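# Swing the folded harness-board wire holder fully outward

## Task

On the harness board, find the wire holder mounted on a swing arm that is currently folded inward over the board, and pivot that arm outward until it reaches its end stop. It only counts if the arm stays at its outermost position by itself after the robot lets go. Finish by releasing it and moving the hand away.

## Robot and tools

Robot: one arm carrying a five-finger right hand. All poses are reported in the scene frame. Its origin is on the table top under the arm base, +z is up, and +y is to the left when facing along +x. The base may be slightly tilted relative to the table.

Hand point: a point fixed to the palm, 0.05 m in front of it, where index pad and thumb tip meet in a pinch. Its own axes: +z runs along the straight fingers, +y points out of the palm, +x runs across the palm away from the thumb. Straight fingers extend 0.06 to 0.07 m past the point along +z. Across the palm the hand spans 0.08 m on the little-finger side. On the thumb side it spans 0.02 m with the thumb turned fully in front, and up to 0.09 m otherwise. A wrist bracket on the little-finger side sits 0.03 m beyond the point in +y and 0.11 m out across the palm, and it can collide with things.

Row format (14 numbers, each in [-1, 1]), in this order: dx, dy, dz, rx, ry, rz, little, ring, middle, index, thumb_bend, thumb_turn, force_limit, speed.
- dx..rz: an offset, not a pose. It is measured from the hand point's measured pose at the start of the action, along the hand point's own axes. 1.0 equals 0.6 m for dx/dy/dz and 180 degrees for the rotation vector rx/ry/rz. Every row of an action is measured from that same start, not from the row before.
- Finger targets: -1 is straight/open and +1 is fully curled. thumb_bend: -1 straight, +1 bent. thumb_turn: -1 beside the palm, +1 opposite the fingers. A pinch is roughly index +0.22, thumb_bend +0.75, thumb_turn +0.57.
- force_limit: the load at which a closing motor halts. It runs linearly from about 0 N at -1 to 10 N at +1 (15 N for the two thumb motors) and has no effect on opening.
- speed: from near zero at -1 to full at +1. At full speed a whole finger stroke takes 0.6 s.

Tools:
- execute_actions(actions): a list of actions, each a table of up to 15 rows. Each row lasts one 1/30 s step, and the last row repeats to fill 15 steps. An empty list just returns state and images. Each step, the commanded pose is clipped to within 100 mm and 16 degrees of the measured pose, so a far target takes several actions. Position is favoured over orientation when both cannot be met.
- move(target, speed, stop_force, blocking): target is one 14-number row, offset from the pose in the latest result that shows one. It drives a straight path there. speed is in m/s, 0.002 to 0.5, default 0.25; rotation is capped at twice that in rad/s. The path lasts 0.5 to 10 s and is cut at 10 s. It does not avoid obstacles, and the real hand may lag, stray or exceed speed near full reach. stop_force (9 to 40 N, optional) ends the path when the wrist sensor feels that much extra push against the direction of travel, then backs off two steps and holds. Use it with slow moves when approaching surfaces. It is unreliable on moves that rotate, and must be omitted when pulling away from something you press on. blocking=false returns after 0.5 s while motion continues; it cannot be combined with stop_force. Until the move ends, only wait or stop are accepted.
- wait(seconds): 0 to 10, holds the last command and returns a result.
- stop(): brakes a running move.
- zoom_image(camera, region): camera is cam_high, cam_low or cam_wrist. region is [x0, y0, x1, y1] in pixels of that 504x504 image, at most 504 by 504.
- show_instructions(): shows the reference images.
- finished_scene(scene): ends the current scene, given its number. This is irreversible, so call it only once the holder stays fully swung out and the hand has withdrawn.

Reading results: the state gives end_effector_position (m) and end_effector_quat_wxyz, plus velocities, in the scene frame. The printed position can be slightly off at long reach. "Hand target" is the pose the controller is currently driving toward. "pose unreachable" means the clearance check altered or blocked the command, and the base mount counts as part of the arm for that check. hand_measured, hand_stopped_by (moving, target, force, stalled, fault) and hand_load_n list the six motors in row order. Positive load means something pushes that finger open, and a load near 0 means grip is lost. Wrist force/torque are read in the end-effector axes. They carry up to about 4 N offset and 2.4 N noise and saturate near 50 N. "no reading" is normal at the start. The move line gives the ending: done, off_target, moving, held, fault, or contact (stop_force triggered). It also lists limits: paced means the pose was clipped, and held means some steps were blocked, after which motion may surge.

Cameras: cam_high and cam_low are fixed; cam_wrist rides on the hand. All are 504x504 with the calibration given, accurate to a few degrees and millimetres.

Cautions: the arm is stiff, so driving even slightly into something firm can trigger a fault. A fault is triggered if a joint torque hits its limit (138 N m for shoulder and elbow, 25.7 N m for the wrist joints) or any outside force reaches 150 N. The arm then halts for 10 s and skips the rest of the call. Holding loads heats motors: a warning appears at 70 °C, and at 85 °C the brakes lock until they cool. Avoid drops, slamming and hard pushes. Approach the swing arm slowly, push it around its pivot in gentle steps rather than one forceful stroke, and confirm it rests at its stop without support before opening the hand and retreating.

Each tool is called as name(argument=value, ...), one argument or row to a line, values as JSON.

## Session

execute_actions(
  actions=[],
)

Scene clock: 0.00 s.
end_effector_position=(+0.7870, -0.0443, +0.3600) hand_measured=(-1.000, -1.000, -1.000, -1.000, -1.000, -1.000) hand_load_n=(+0.0, +0.0, +0.0, +0.0, +0.0, +0.0) hand_stopped_by=(target, target, target, target, target, target) hand_force_limit=0.00 hand_speed=-0.80 end_effector_quat_wxyz=(+0.029, +0.741, +0.335, +0.581) end_effector_velocity=(-0.000, +0.000, -0.000) end_effector_angular_velocity=(+0.000, -0.000, +0.001)
Joint positions: [-0.082 -1.176  1.319  0.249  1.488  0.444]
Joint velocities: [ 0.  0.  0. -0. -0. -0.]
Motor temperatures (°C, as the motors report them): [24 23 23 29 28 31]
Wrist force (N, on the end effector, along its own x y z axes, offset not removed): no reading
Wrist torque (N m, same axes, about the end effector's origin, offset not removed): no reading
Hand target: +0.787, -0.044, +0.360; +0.029, +0.741, +0.335, +0.581
camera_calibration (this result's frames):
cam_wrist: T_world_to_cam=[[0.453579, -0.823991, 0.339566, -0.512079], [-0.597495, -0.563857, -0.570144, 0.652173], [0.66126, 0.0557169, -0.748085, -0.11583], [0, 0, 0, 1]] pos_world=[0.698533, -0.0477624, 0.459066]

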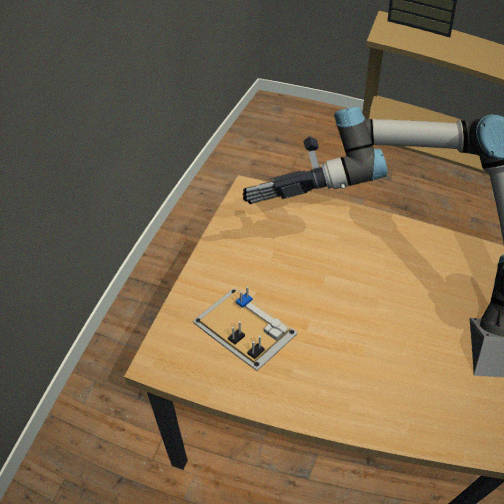

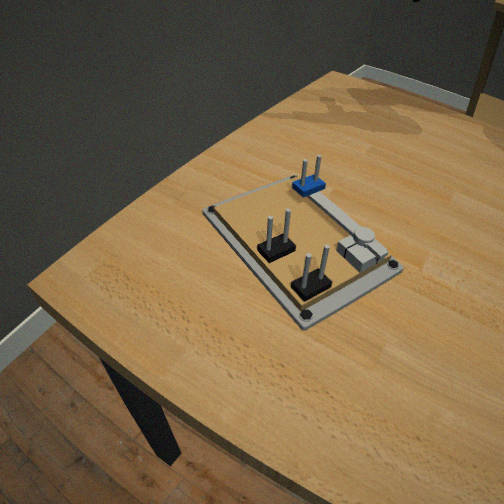

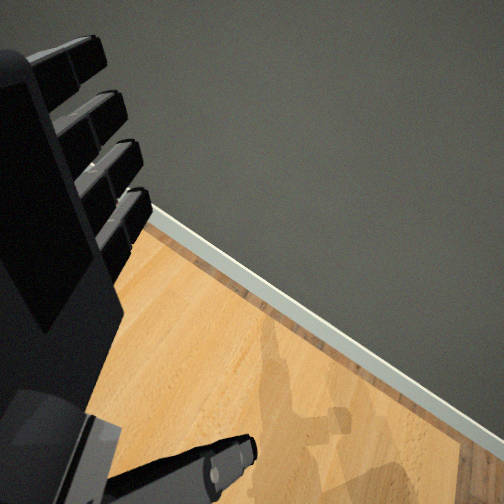

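zoom_image(
  camera="cam_low",
  region=[190, 140, 420, 340],
)

zoom_image(
  camera="cam_high",
  region=[185, 275, 305, 375],
)

zoom_image(
  camera="cam_low",
  region=[280, 145, 410, 280],
)

Region (190, 140, 420, 340) of cam_low's 504x504 image, scaled by 2.191, with more detail than that image has; it fills the top 438 rows of this view, and the rest is white.

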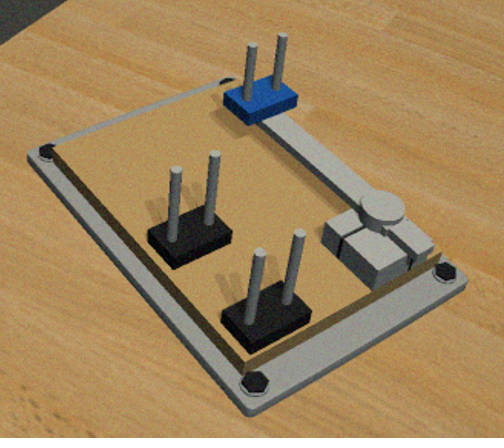

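Region (185, 275, 305, 375) of cam_high's 504x504 image, scaled by 4.200, with more detail than that image has.

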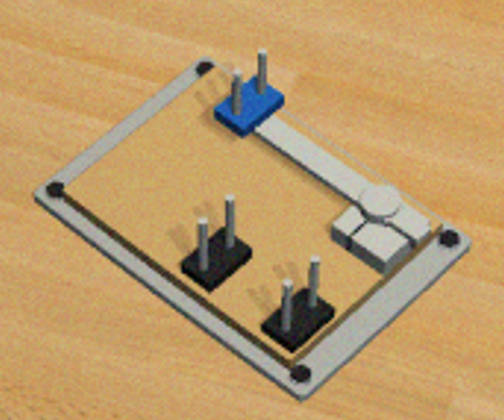

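Region (280, 145, 410, 280) of cam_low's 504x504 image, scaled by 3.733, with more detail than that image has; it fills the left 485 columns of this view, and the rest is white.

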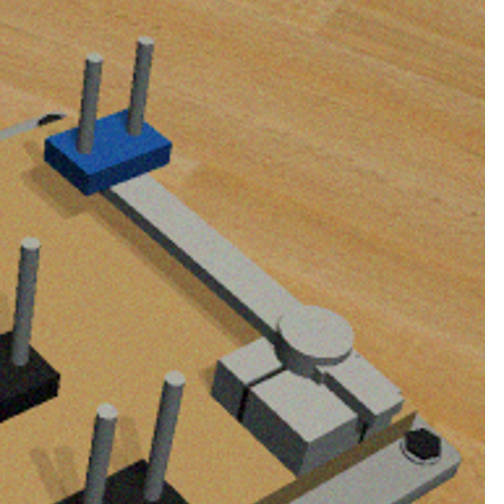

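move(
  target=[-0.0557, -0.3427, 0.18, 0.0565, -0.2089, -0.0857, -1, -1, -1, -1, -1, 1, 0, 0.5],
  speed=0.3,
)

Scene clock: 10.70 s.
end_effector_position=(+0.7839, +0.1344, +0.2084) hand_measured=(-1.000, -1.000, -1.000, -1.000, -1.000, +1.000) hand_load_n=(+0.0, +0.0, +0.0, +0.0, +0.0, +0.0) hand_stopped_by=(target, target, target, target, target, target) hand_force_limit=0.00 hand_speed=0.50 end_effector_quat_wxyz=(+0.147, +0.836, +0.452, +0.273) end_effector_velocity=(+0.001, +0.002, -0.001) end_effector_angular_velocity=(-0.004, +0.015, -0.004)
Joint positions: [ 0.212 -0.523  0.742  0.708  2.244  0.509]
Joint velocities: [ 0.003  0.024 -0.041  0.037  0.009  0.015]
Motor temperatures (°C, as the motors report them): [24 23 23 29 28 31]
Wrist force (N, on the end effector, along its own x y z axes, offset not removed): [1.2 0.0 1.2]
Wrist torque (N m, same axes, about the end effector's origin, offset not removed): [-0.16 -0.08 -0.09]
Hand target: +0.784, +0.135, +0.208; +0.147, +0.837, +0.452, +0.272
Off the commanded pose: 0.000 m, 0 deg.
move: done
camera_calibration (this result's frames):
cam_wrist: T_world_to_cam=[[0.627596, -0.633885, 0.45201, -0.497327], [-0.746886, -0.654079, 0.119758, 0.650052], [0.219738, -0.412759, -0.883937, 0.20022], [0, 0, 0, 1]] pos_world=[0.75364, 0.19258, 0.32393]

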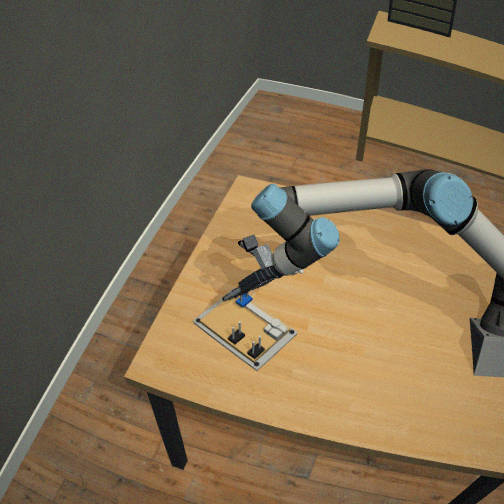

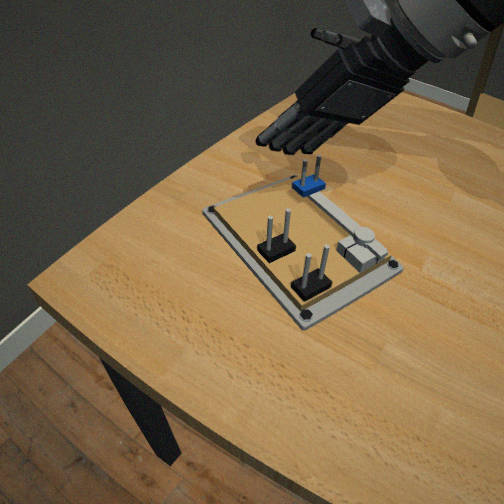

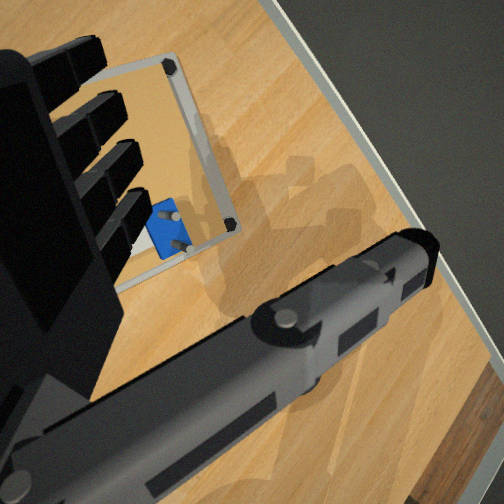

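execute_actions(
  actions=[],
)

Scene clock: 11.60 s.
end_effector_position=(+0.7840, +0.1346, +0.2082) hand_measured=(-1.000, -1.000, -1.000, -1.000, -1.000, +1.000) hand_load_n=(+0.0, +0.0, +0.0, +0.0, +0.0, +0.0) hand_stopped_by=(target, target, target, target, target, target) hand_force_limit=0.00 hand_speed=0.50 end_effector_quat_wxyz=(+0.147, +0.837, +0.452, +0.272) end_effector_velocity=(-0.000, -0.000, -0.000) end_effector_angular_velocity=(-0.001, +0.000, -0.000)
Joint positions: [ 0.212 -0.52   0.737  0.712  2.246  0.511]
Joint velocities: [-0.     0.     0.     0.     0.001 -0.   ]
Motor temperatures (°C, as the motors report them): [24 23 23 29 28 31]
Wrist force (N, on the end effector, along its own x y z axes, offset not removed): [-0.2 -1.6 0.4]
Wrist torque (N m, same axes, about the end effector's origin, offset not removed): [-0.40 0.00 -0.22]
Hand target: +0.784, +0.135, +0.208; +0.147, +0.837, +0.452, +0.272
Off the commanded pose: 0.000 m, 0 deg.
camera_calibration (this result's frames):
cam_wrist: T_world_to_cam=[[0.628073, -0.633992, 0.451196, -0.497387], [-0.747053, -0.653552, 0.121581, 0.649966], [0.217799, -0.413429, -0.884104, 0.201786], [0, 0, 0, 1]] pos_world=[0.754006, 0.192871, 0.323795]

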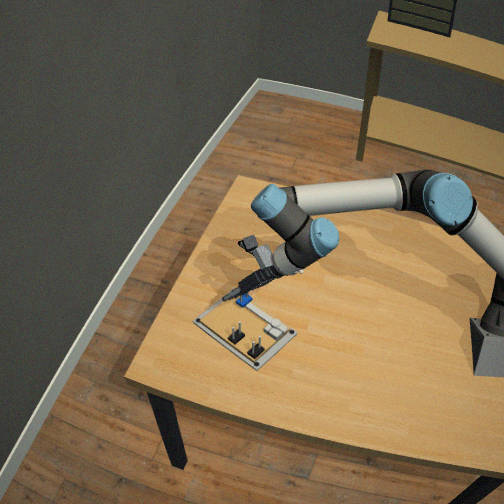

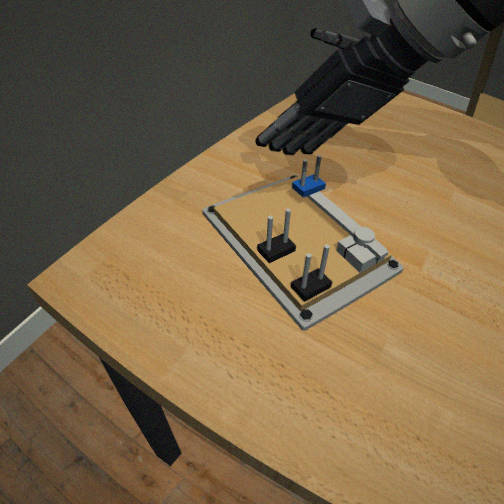

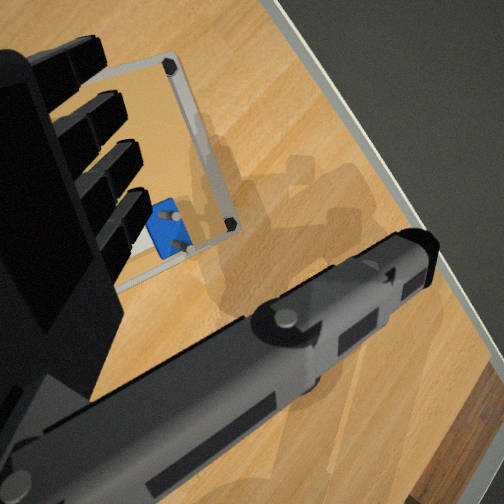

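zoom_image(
  camera="cam_wrist",
  region=[90, 160, 258, 300],
)

zoom_image(
  camera="cam_low",
  region=[190, 100, 420, 330],
)

Region (90, 160, 258, 300) of cam_wrist's 504x504 image, scaled by 3.000, with more detail than that image has.

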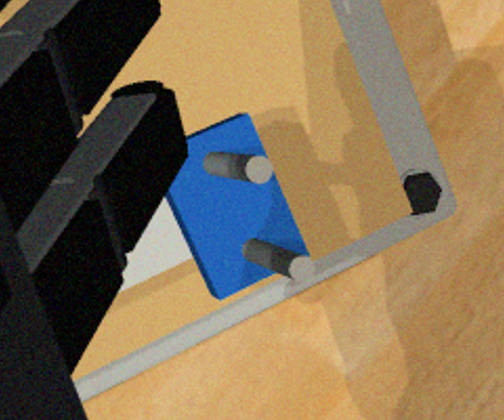

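Region (190, 100, 420, 330) of cam_low's 504x504 image, scaled by 2.191, with more detail than that image has.

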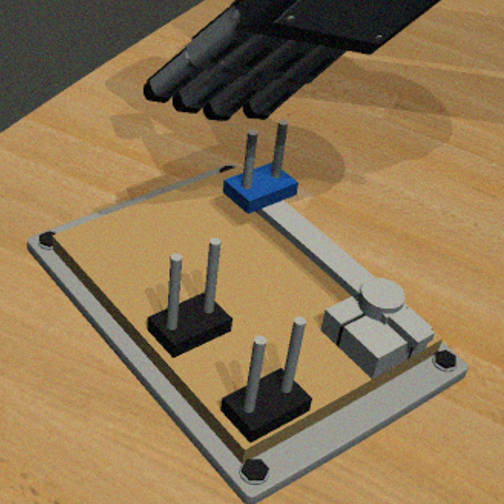

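move(
  target=[-0.0515, -0.0849, 0.1116, 0, 0, 0, 0.7, 0.7, 0.7, -1, -1, 1, 0, 0.6],
  speed=0.1,
  stop_force=12,
)

Scene clock: 19.23 s.
end_effector_position=(+0.7754, +0.1368, +0.1193) hand_measured=(+0.700, +0.700, +0.700, -1.000, -1.000, +1.000) hand_load_n=(+0.0, +0.0, +0.0, +0.0, +0.0, +0.0) hand_stopped_by=(target, target, target, target, target, target) hand_force_limit=0.00 hand_speed=0.60 end_effector_quat_wxyz=(+0.147, +0.837, +0.452, +0.272) end_effector_velocity=(-0.000, -0.000, -0.003) end_effector_angular_velocity=(-0.001, -0.000, -0.000)
Joint positions: [ 0.146 -0.528  0.95   0.468  2.205  0.445]
Joint velocities: [-0.002  0.     0.006 -0.008 -0.    -0.003]
Motor temperatures (°C, as the motors report them): [24 23 23 29 28 31]
Wrist force (N, on the end effector, along its own x y z axes, offset not removed): [0.5 0.6 0.8]
Wrist torque (N m, same axes, about the end effector's origin, offset not removed): [0.00 0.01 -0.16]
Hand target: +0.775, +0.137, +0.119; +0.147, +0.837, +0.452, +0.272
Off the commanded pose: 0.000 m, 0 deg.
move: done
camera_calibration (this result's frames):
cam_wrist: T_world_to_cam=[[0.628106, -0.634068, 0.451045, -0.450452], [-0.747067, -0.653529, 0.121619, 0.655773], [0.217656, -0.41335, -0.884176, 0.126139], [0, 0, 0, 1]] pos_world=[0.745383, 0.195089, 0.234949]

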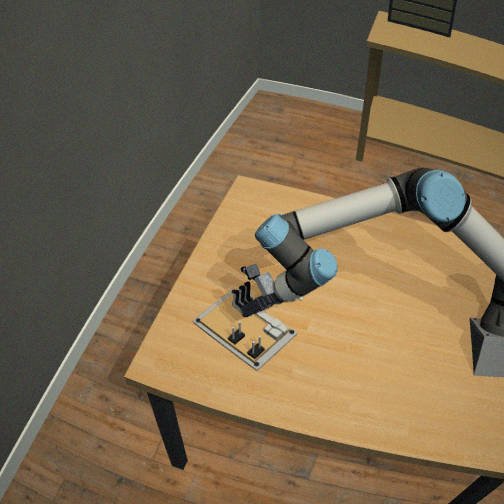

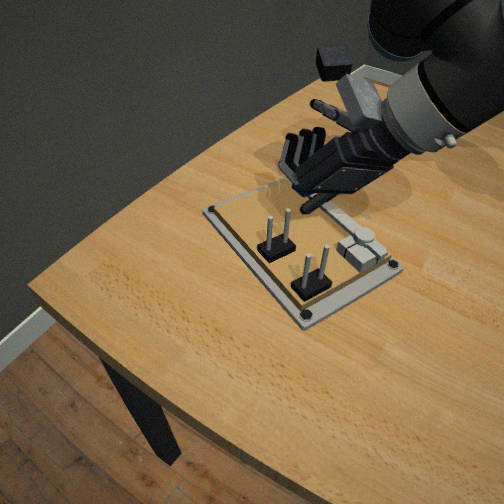

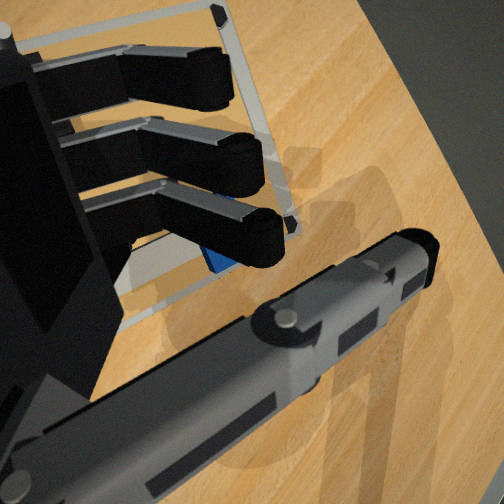

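zoom_image(
  camera="cam_low",
  region=[250, 120, 410, 280],
)

zoom_image(
  camera="cam_wrist",
  region=[80, 160, 320, 340],
)

Region (250, 120, 410, 280) of cam_low's 504x504 image, scaled by 3.150, with more detail than that image has.

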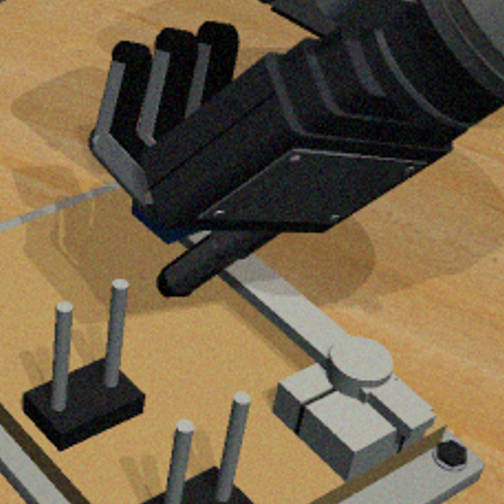

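Region (80, 160, 320, 340) of cam_wrist's 504x504 image, scaled by 2.100, with more detail than that image has; it fills the top 378 rows of this view, and the rest is white.

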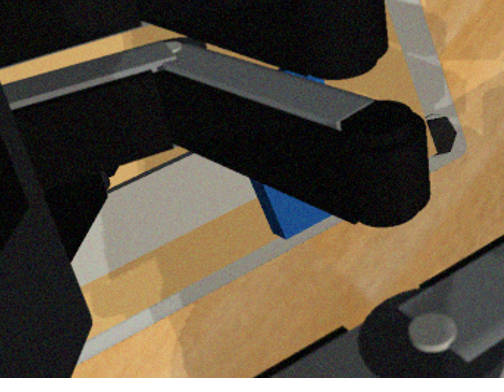

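move(
  target=[-0.1490, -0.0387, -0.0743, 0, 0, 0, 0.7, 0.7, 0.7, -1, -1, 1, 0, 0.6],
  speed=0.06,
  stop_force=15,
)

Scene clock: 23.83 s.
end_effector_position=(+0.6939, +0.0751, +0.1150) hand_measured=(+0.700, +0.700, +0.700, -1.000, -1.000, +1.000) hand_load_n=(+0.0, +0.0, +0.0, -2.5, +0.0, +0.0) hand_stopped_by=(target, target, target, target, target, target) hand_force_limit=0.00 hand_speed=0.60 end_effector_quat_wxyz=(+0.147, +0.837, +0.452, +0.272) end_effector_velocity=(-0.002, -0.001, -0.000) end_effector_angular_velocity=(+0.000, -0.001, +0.001)
Joint positions: [ 0.091 -0.79   1.395  0.254  2.169  0.393]
Joint velocities: [-0.002 -0.006  0.01  -0.005 -0.002 -0.002]
Motor temperatures (°C, as the motors report them): [24 23 23 29 28 31]
Wrist force (N, on the end effector, along its own x y z axes, offset not removed): [3.2 2.7 1.2]
Wrist torque (N m, same axes, about the end effector's origin, offset not removed): [-0.29 -0.03 -0.02]
Hand target: +0.694, +0.075, +0.115; +0.147, +0.837, +0.452, +0.272
Off the commanded pose: 0.000 m, 0 deg.
move: done
camera_calibration (this result's frames):
cam_wrist: T_world_to_cam=[[0.628133, -0.634131, 0.450918, -0.436482], [-0.747083, -0.653501, 0.121668, 0.555161], [0.217522, -0.413297, -0.884234, 0.114599], [0, 0, 0, 1]] pos_world=[0.663992, 0.133375, 0.230605]

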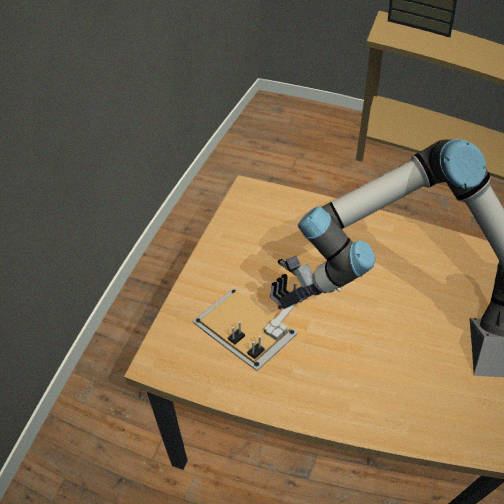

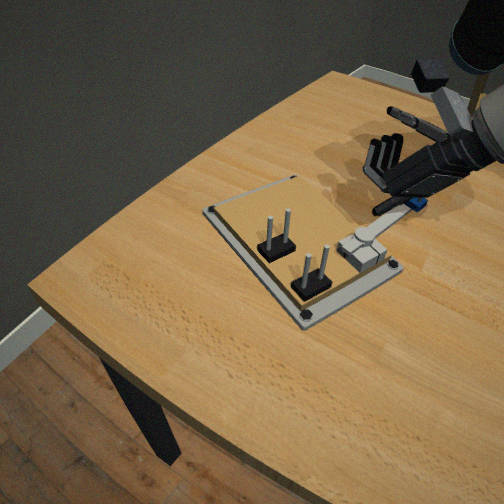

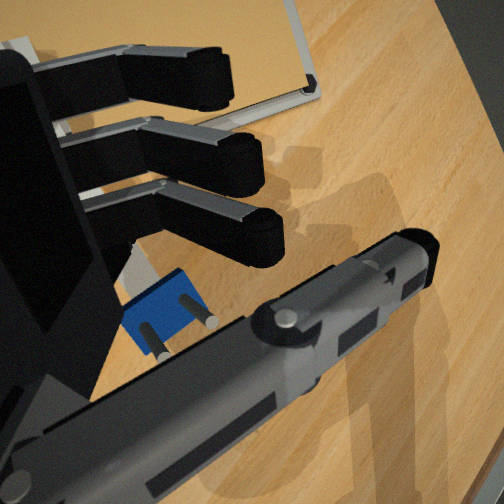

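zoom_image(
  camera="cam_wrist",
  region=[90, 220, 258, 388],
)

zoom_image(
  camera="cam_low",
  region=[320, 130, 480, 290],
)

Region (90, 220, 258, 388) of cam_wrist's 504x504 image, scaled by 3.000, with more detail than that image has.

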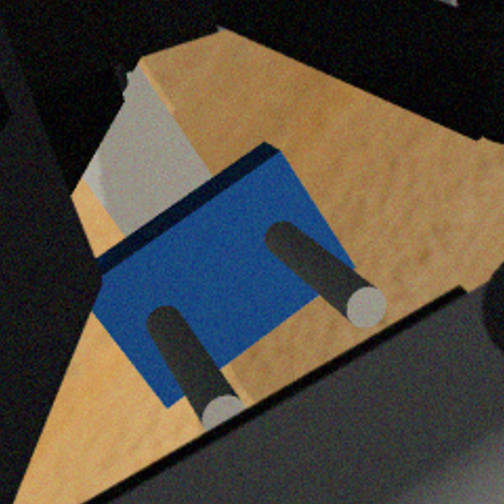

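Region (320, 130, 480, 290) of cam_low's 504x504 image, scaled by 3.150, with more detail than that image has.

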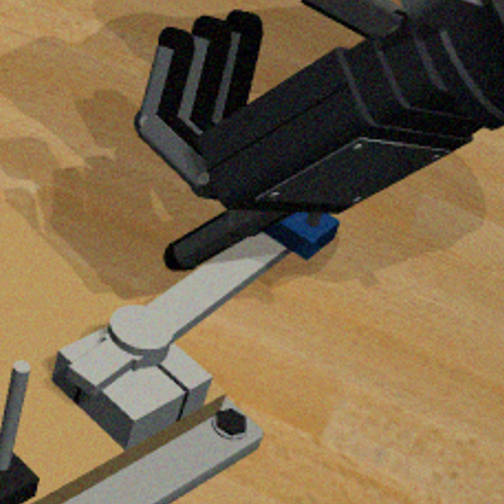

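move(
  target=[-0.0061, -0.0341, -0.0231, 0, 0, 0, 0.7, 0.7, 0.7, -1, -1, 1, 0, 0.6],
  speed=0.01,
  stop_force=9,
)

Scene clock: 26.93 s.
end_effector_position=(+0.6826, +0.0788, +0.1151) hand_measured=(+0.700, +0.700, +0.700, -0.998, -1.000, +1.000) hand_load_n=(+0.0, +0.0, +0.0, -13.5, +0.0, +0.0) hand_stopped_by=(target, target, target, target, target, target) hand_force_limit=0.00 hand_speed=0.60 end_effector_quat_wxyz=(+0.147, +0.837, +0.452, +0.272) end_effector_velocity=(+0.003, -0.001, -0.000) end_effector_angular_velocity=(-0.002, +0.000, +0.002)
Joint positions: [ 0.101 -0.802  1.429  0.237  2.176  0.403]
Joint velocities: [-0.003  0.003 -0.009  0.004 -0.001 -0.006]
Motor temperatures (°C, as the motors report them): [24 23 23 29 28 31]
Wrist force (N, on the end effector, along its own x y z axes, offset not removed): [4.7 15.1 1.5]
Wrist torque (N m, same axes, about the end effector's origin, offset not removed): [-0.94 0.19 -0.01]
Hand target: +0.683, +0.079, +0.115; +0.147, +0.837, +0.452, +0.272
Off the commanded pose: 0.013 m, 0 deg.
move: contact
camera_calibration (this result's frames):
cam_wrist: T_world_to_cam=[[0.627864, -0.634302, 0.451051, -0.426913], [-0.747283, -0.653305, 0.121493, 0.549273], [0.217611, -0.413344, -0.88419, 0.118647], [0, 0, 0, 1]] pos_world=[0.652687, 0.137093, 0.230734]

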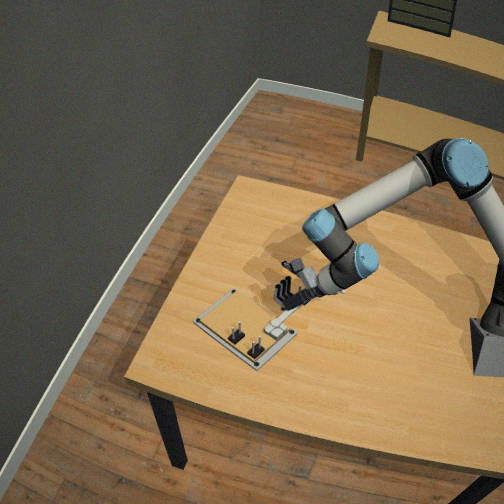

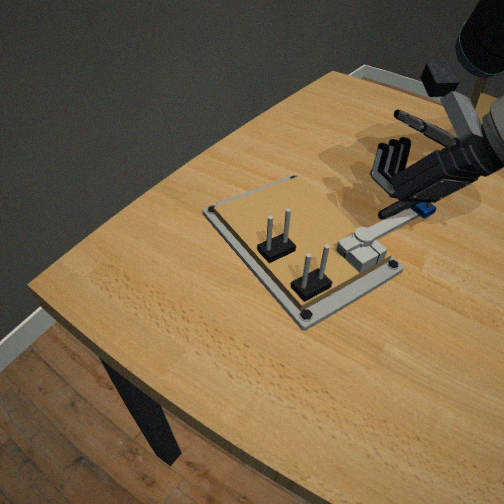

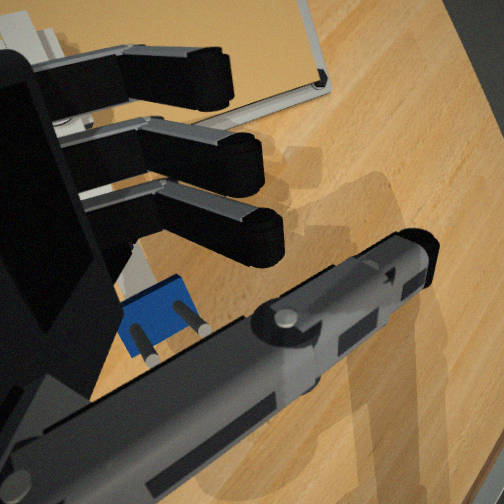

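move(
  target=[0.1028, 0.1568, -0.1730, 0, 0, 0, 0.7, 0.7, 0.7, -1, -1, 1, 0, 0.6],
  speed=0.2,
)

Scene clock: 28.80 s.
end_effector_position=(+0.7123, +0.0785, +0.2650) hand_measured=(+0.700, +0.700, +0.700, -1.000, -1.000, +1.000) hand_load_n=(+0.0, +0.0, +0.0, +0.0, +0.0, +0.0) hand_stopped_by=(target, target, target, target, target, target) hand_force_limit=0.00 hand_speed=0.60 end_effector_quat_wxyz=(+0.147, +0.837, +0.452, +0.272) end_effector_velocity=(+0.001, +0.000, +0.003) end_effector_angular_velocity=(+0.001, +0.003, -0.001)
Joint positions: [ 0.229 -0.794  1.067  0.667  2.256  0.528]
Joint velocities: [ 0.003  0.005 -0.016  0.016  0.002  0.006]
Motor temperatures (°C, as the motors report them): [24 23 23 29 28 31]
Wrist force (N, on the end effector, along its own x y z axes, offset not removed): [1.7 -0.1 0.7]
Wrist torque (N m, same axes, about the end effector's origin, offset not removed): [-0.08 -0.23 -0.11]
Hand target: +0.712, +0.079, +0.265; +0.147, +0.837, +0.452, +0.272
Off the commanded pose: 0.000 m, 0 deg.
move: done
camera_calibration (this result's frames):
cam_wrist: T_world_to_cam=[[0.627731, -0.634119, 0.451494, -0.51334], [-0.747249, -0.653389, 0.121253, 0.553061], [0.218113, -0.413492, -0.883997, 0.244152], [0, 0, 0, 1]] pos_world=[0.682261, 0.136801, 0.380539]

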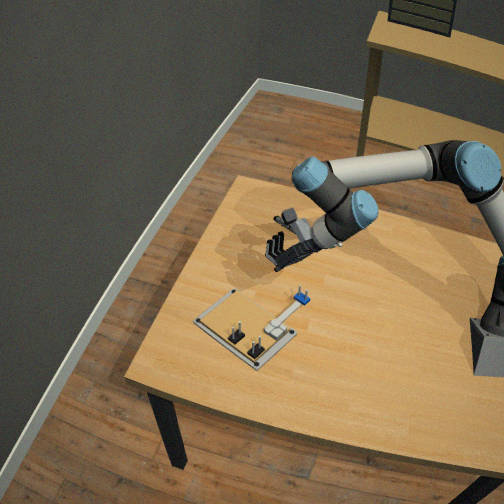

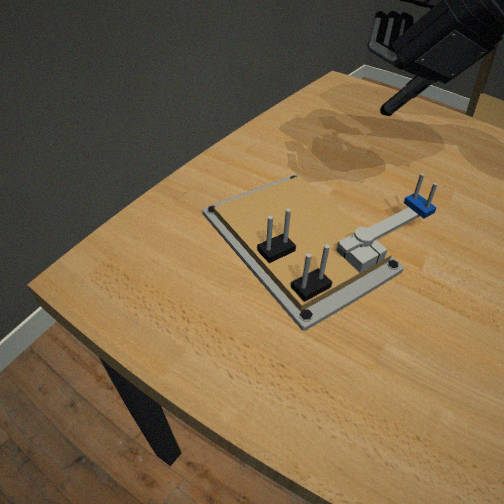

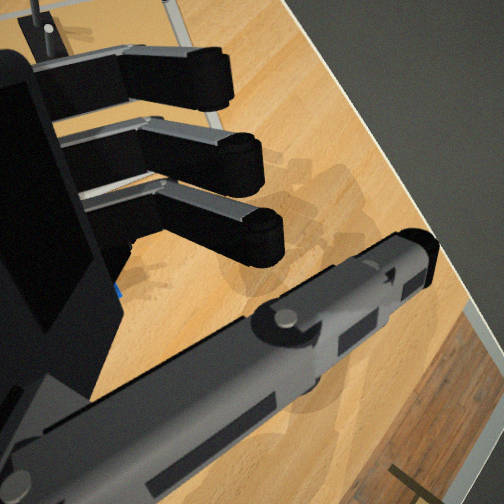

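zoom_image(
  camera="cam_low",
  region=[290, 150, 470, 330],
)

zoom_image(
  camera="cam_high",
  region=[180, 260, 330, 380],
)

Region (290, 150, 470, 330) of cam_low's 504x504 image, scaled by 2.800, with more detail than that image has.

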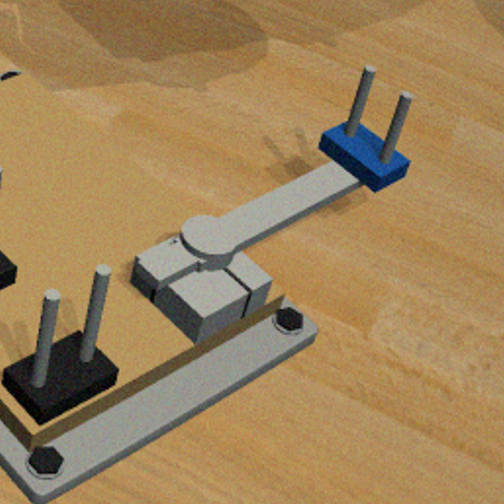

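Region (180, 260, 330, 380) of cam_high's 504x504 image, scaled by 3.360, with more detail than that image has; it fills the top 403 rows of this view, and the rest is white.

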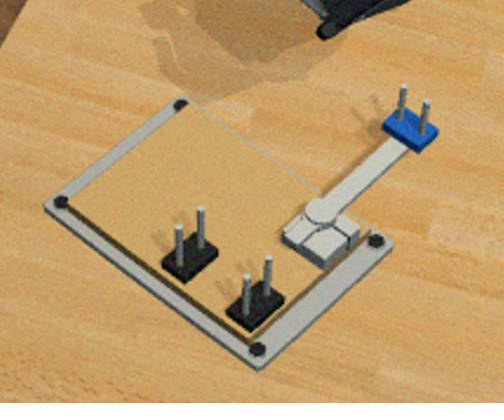

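finished_scene(
  scene=2,
)

The scene is finished: the task was done.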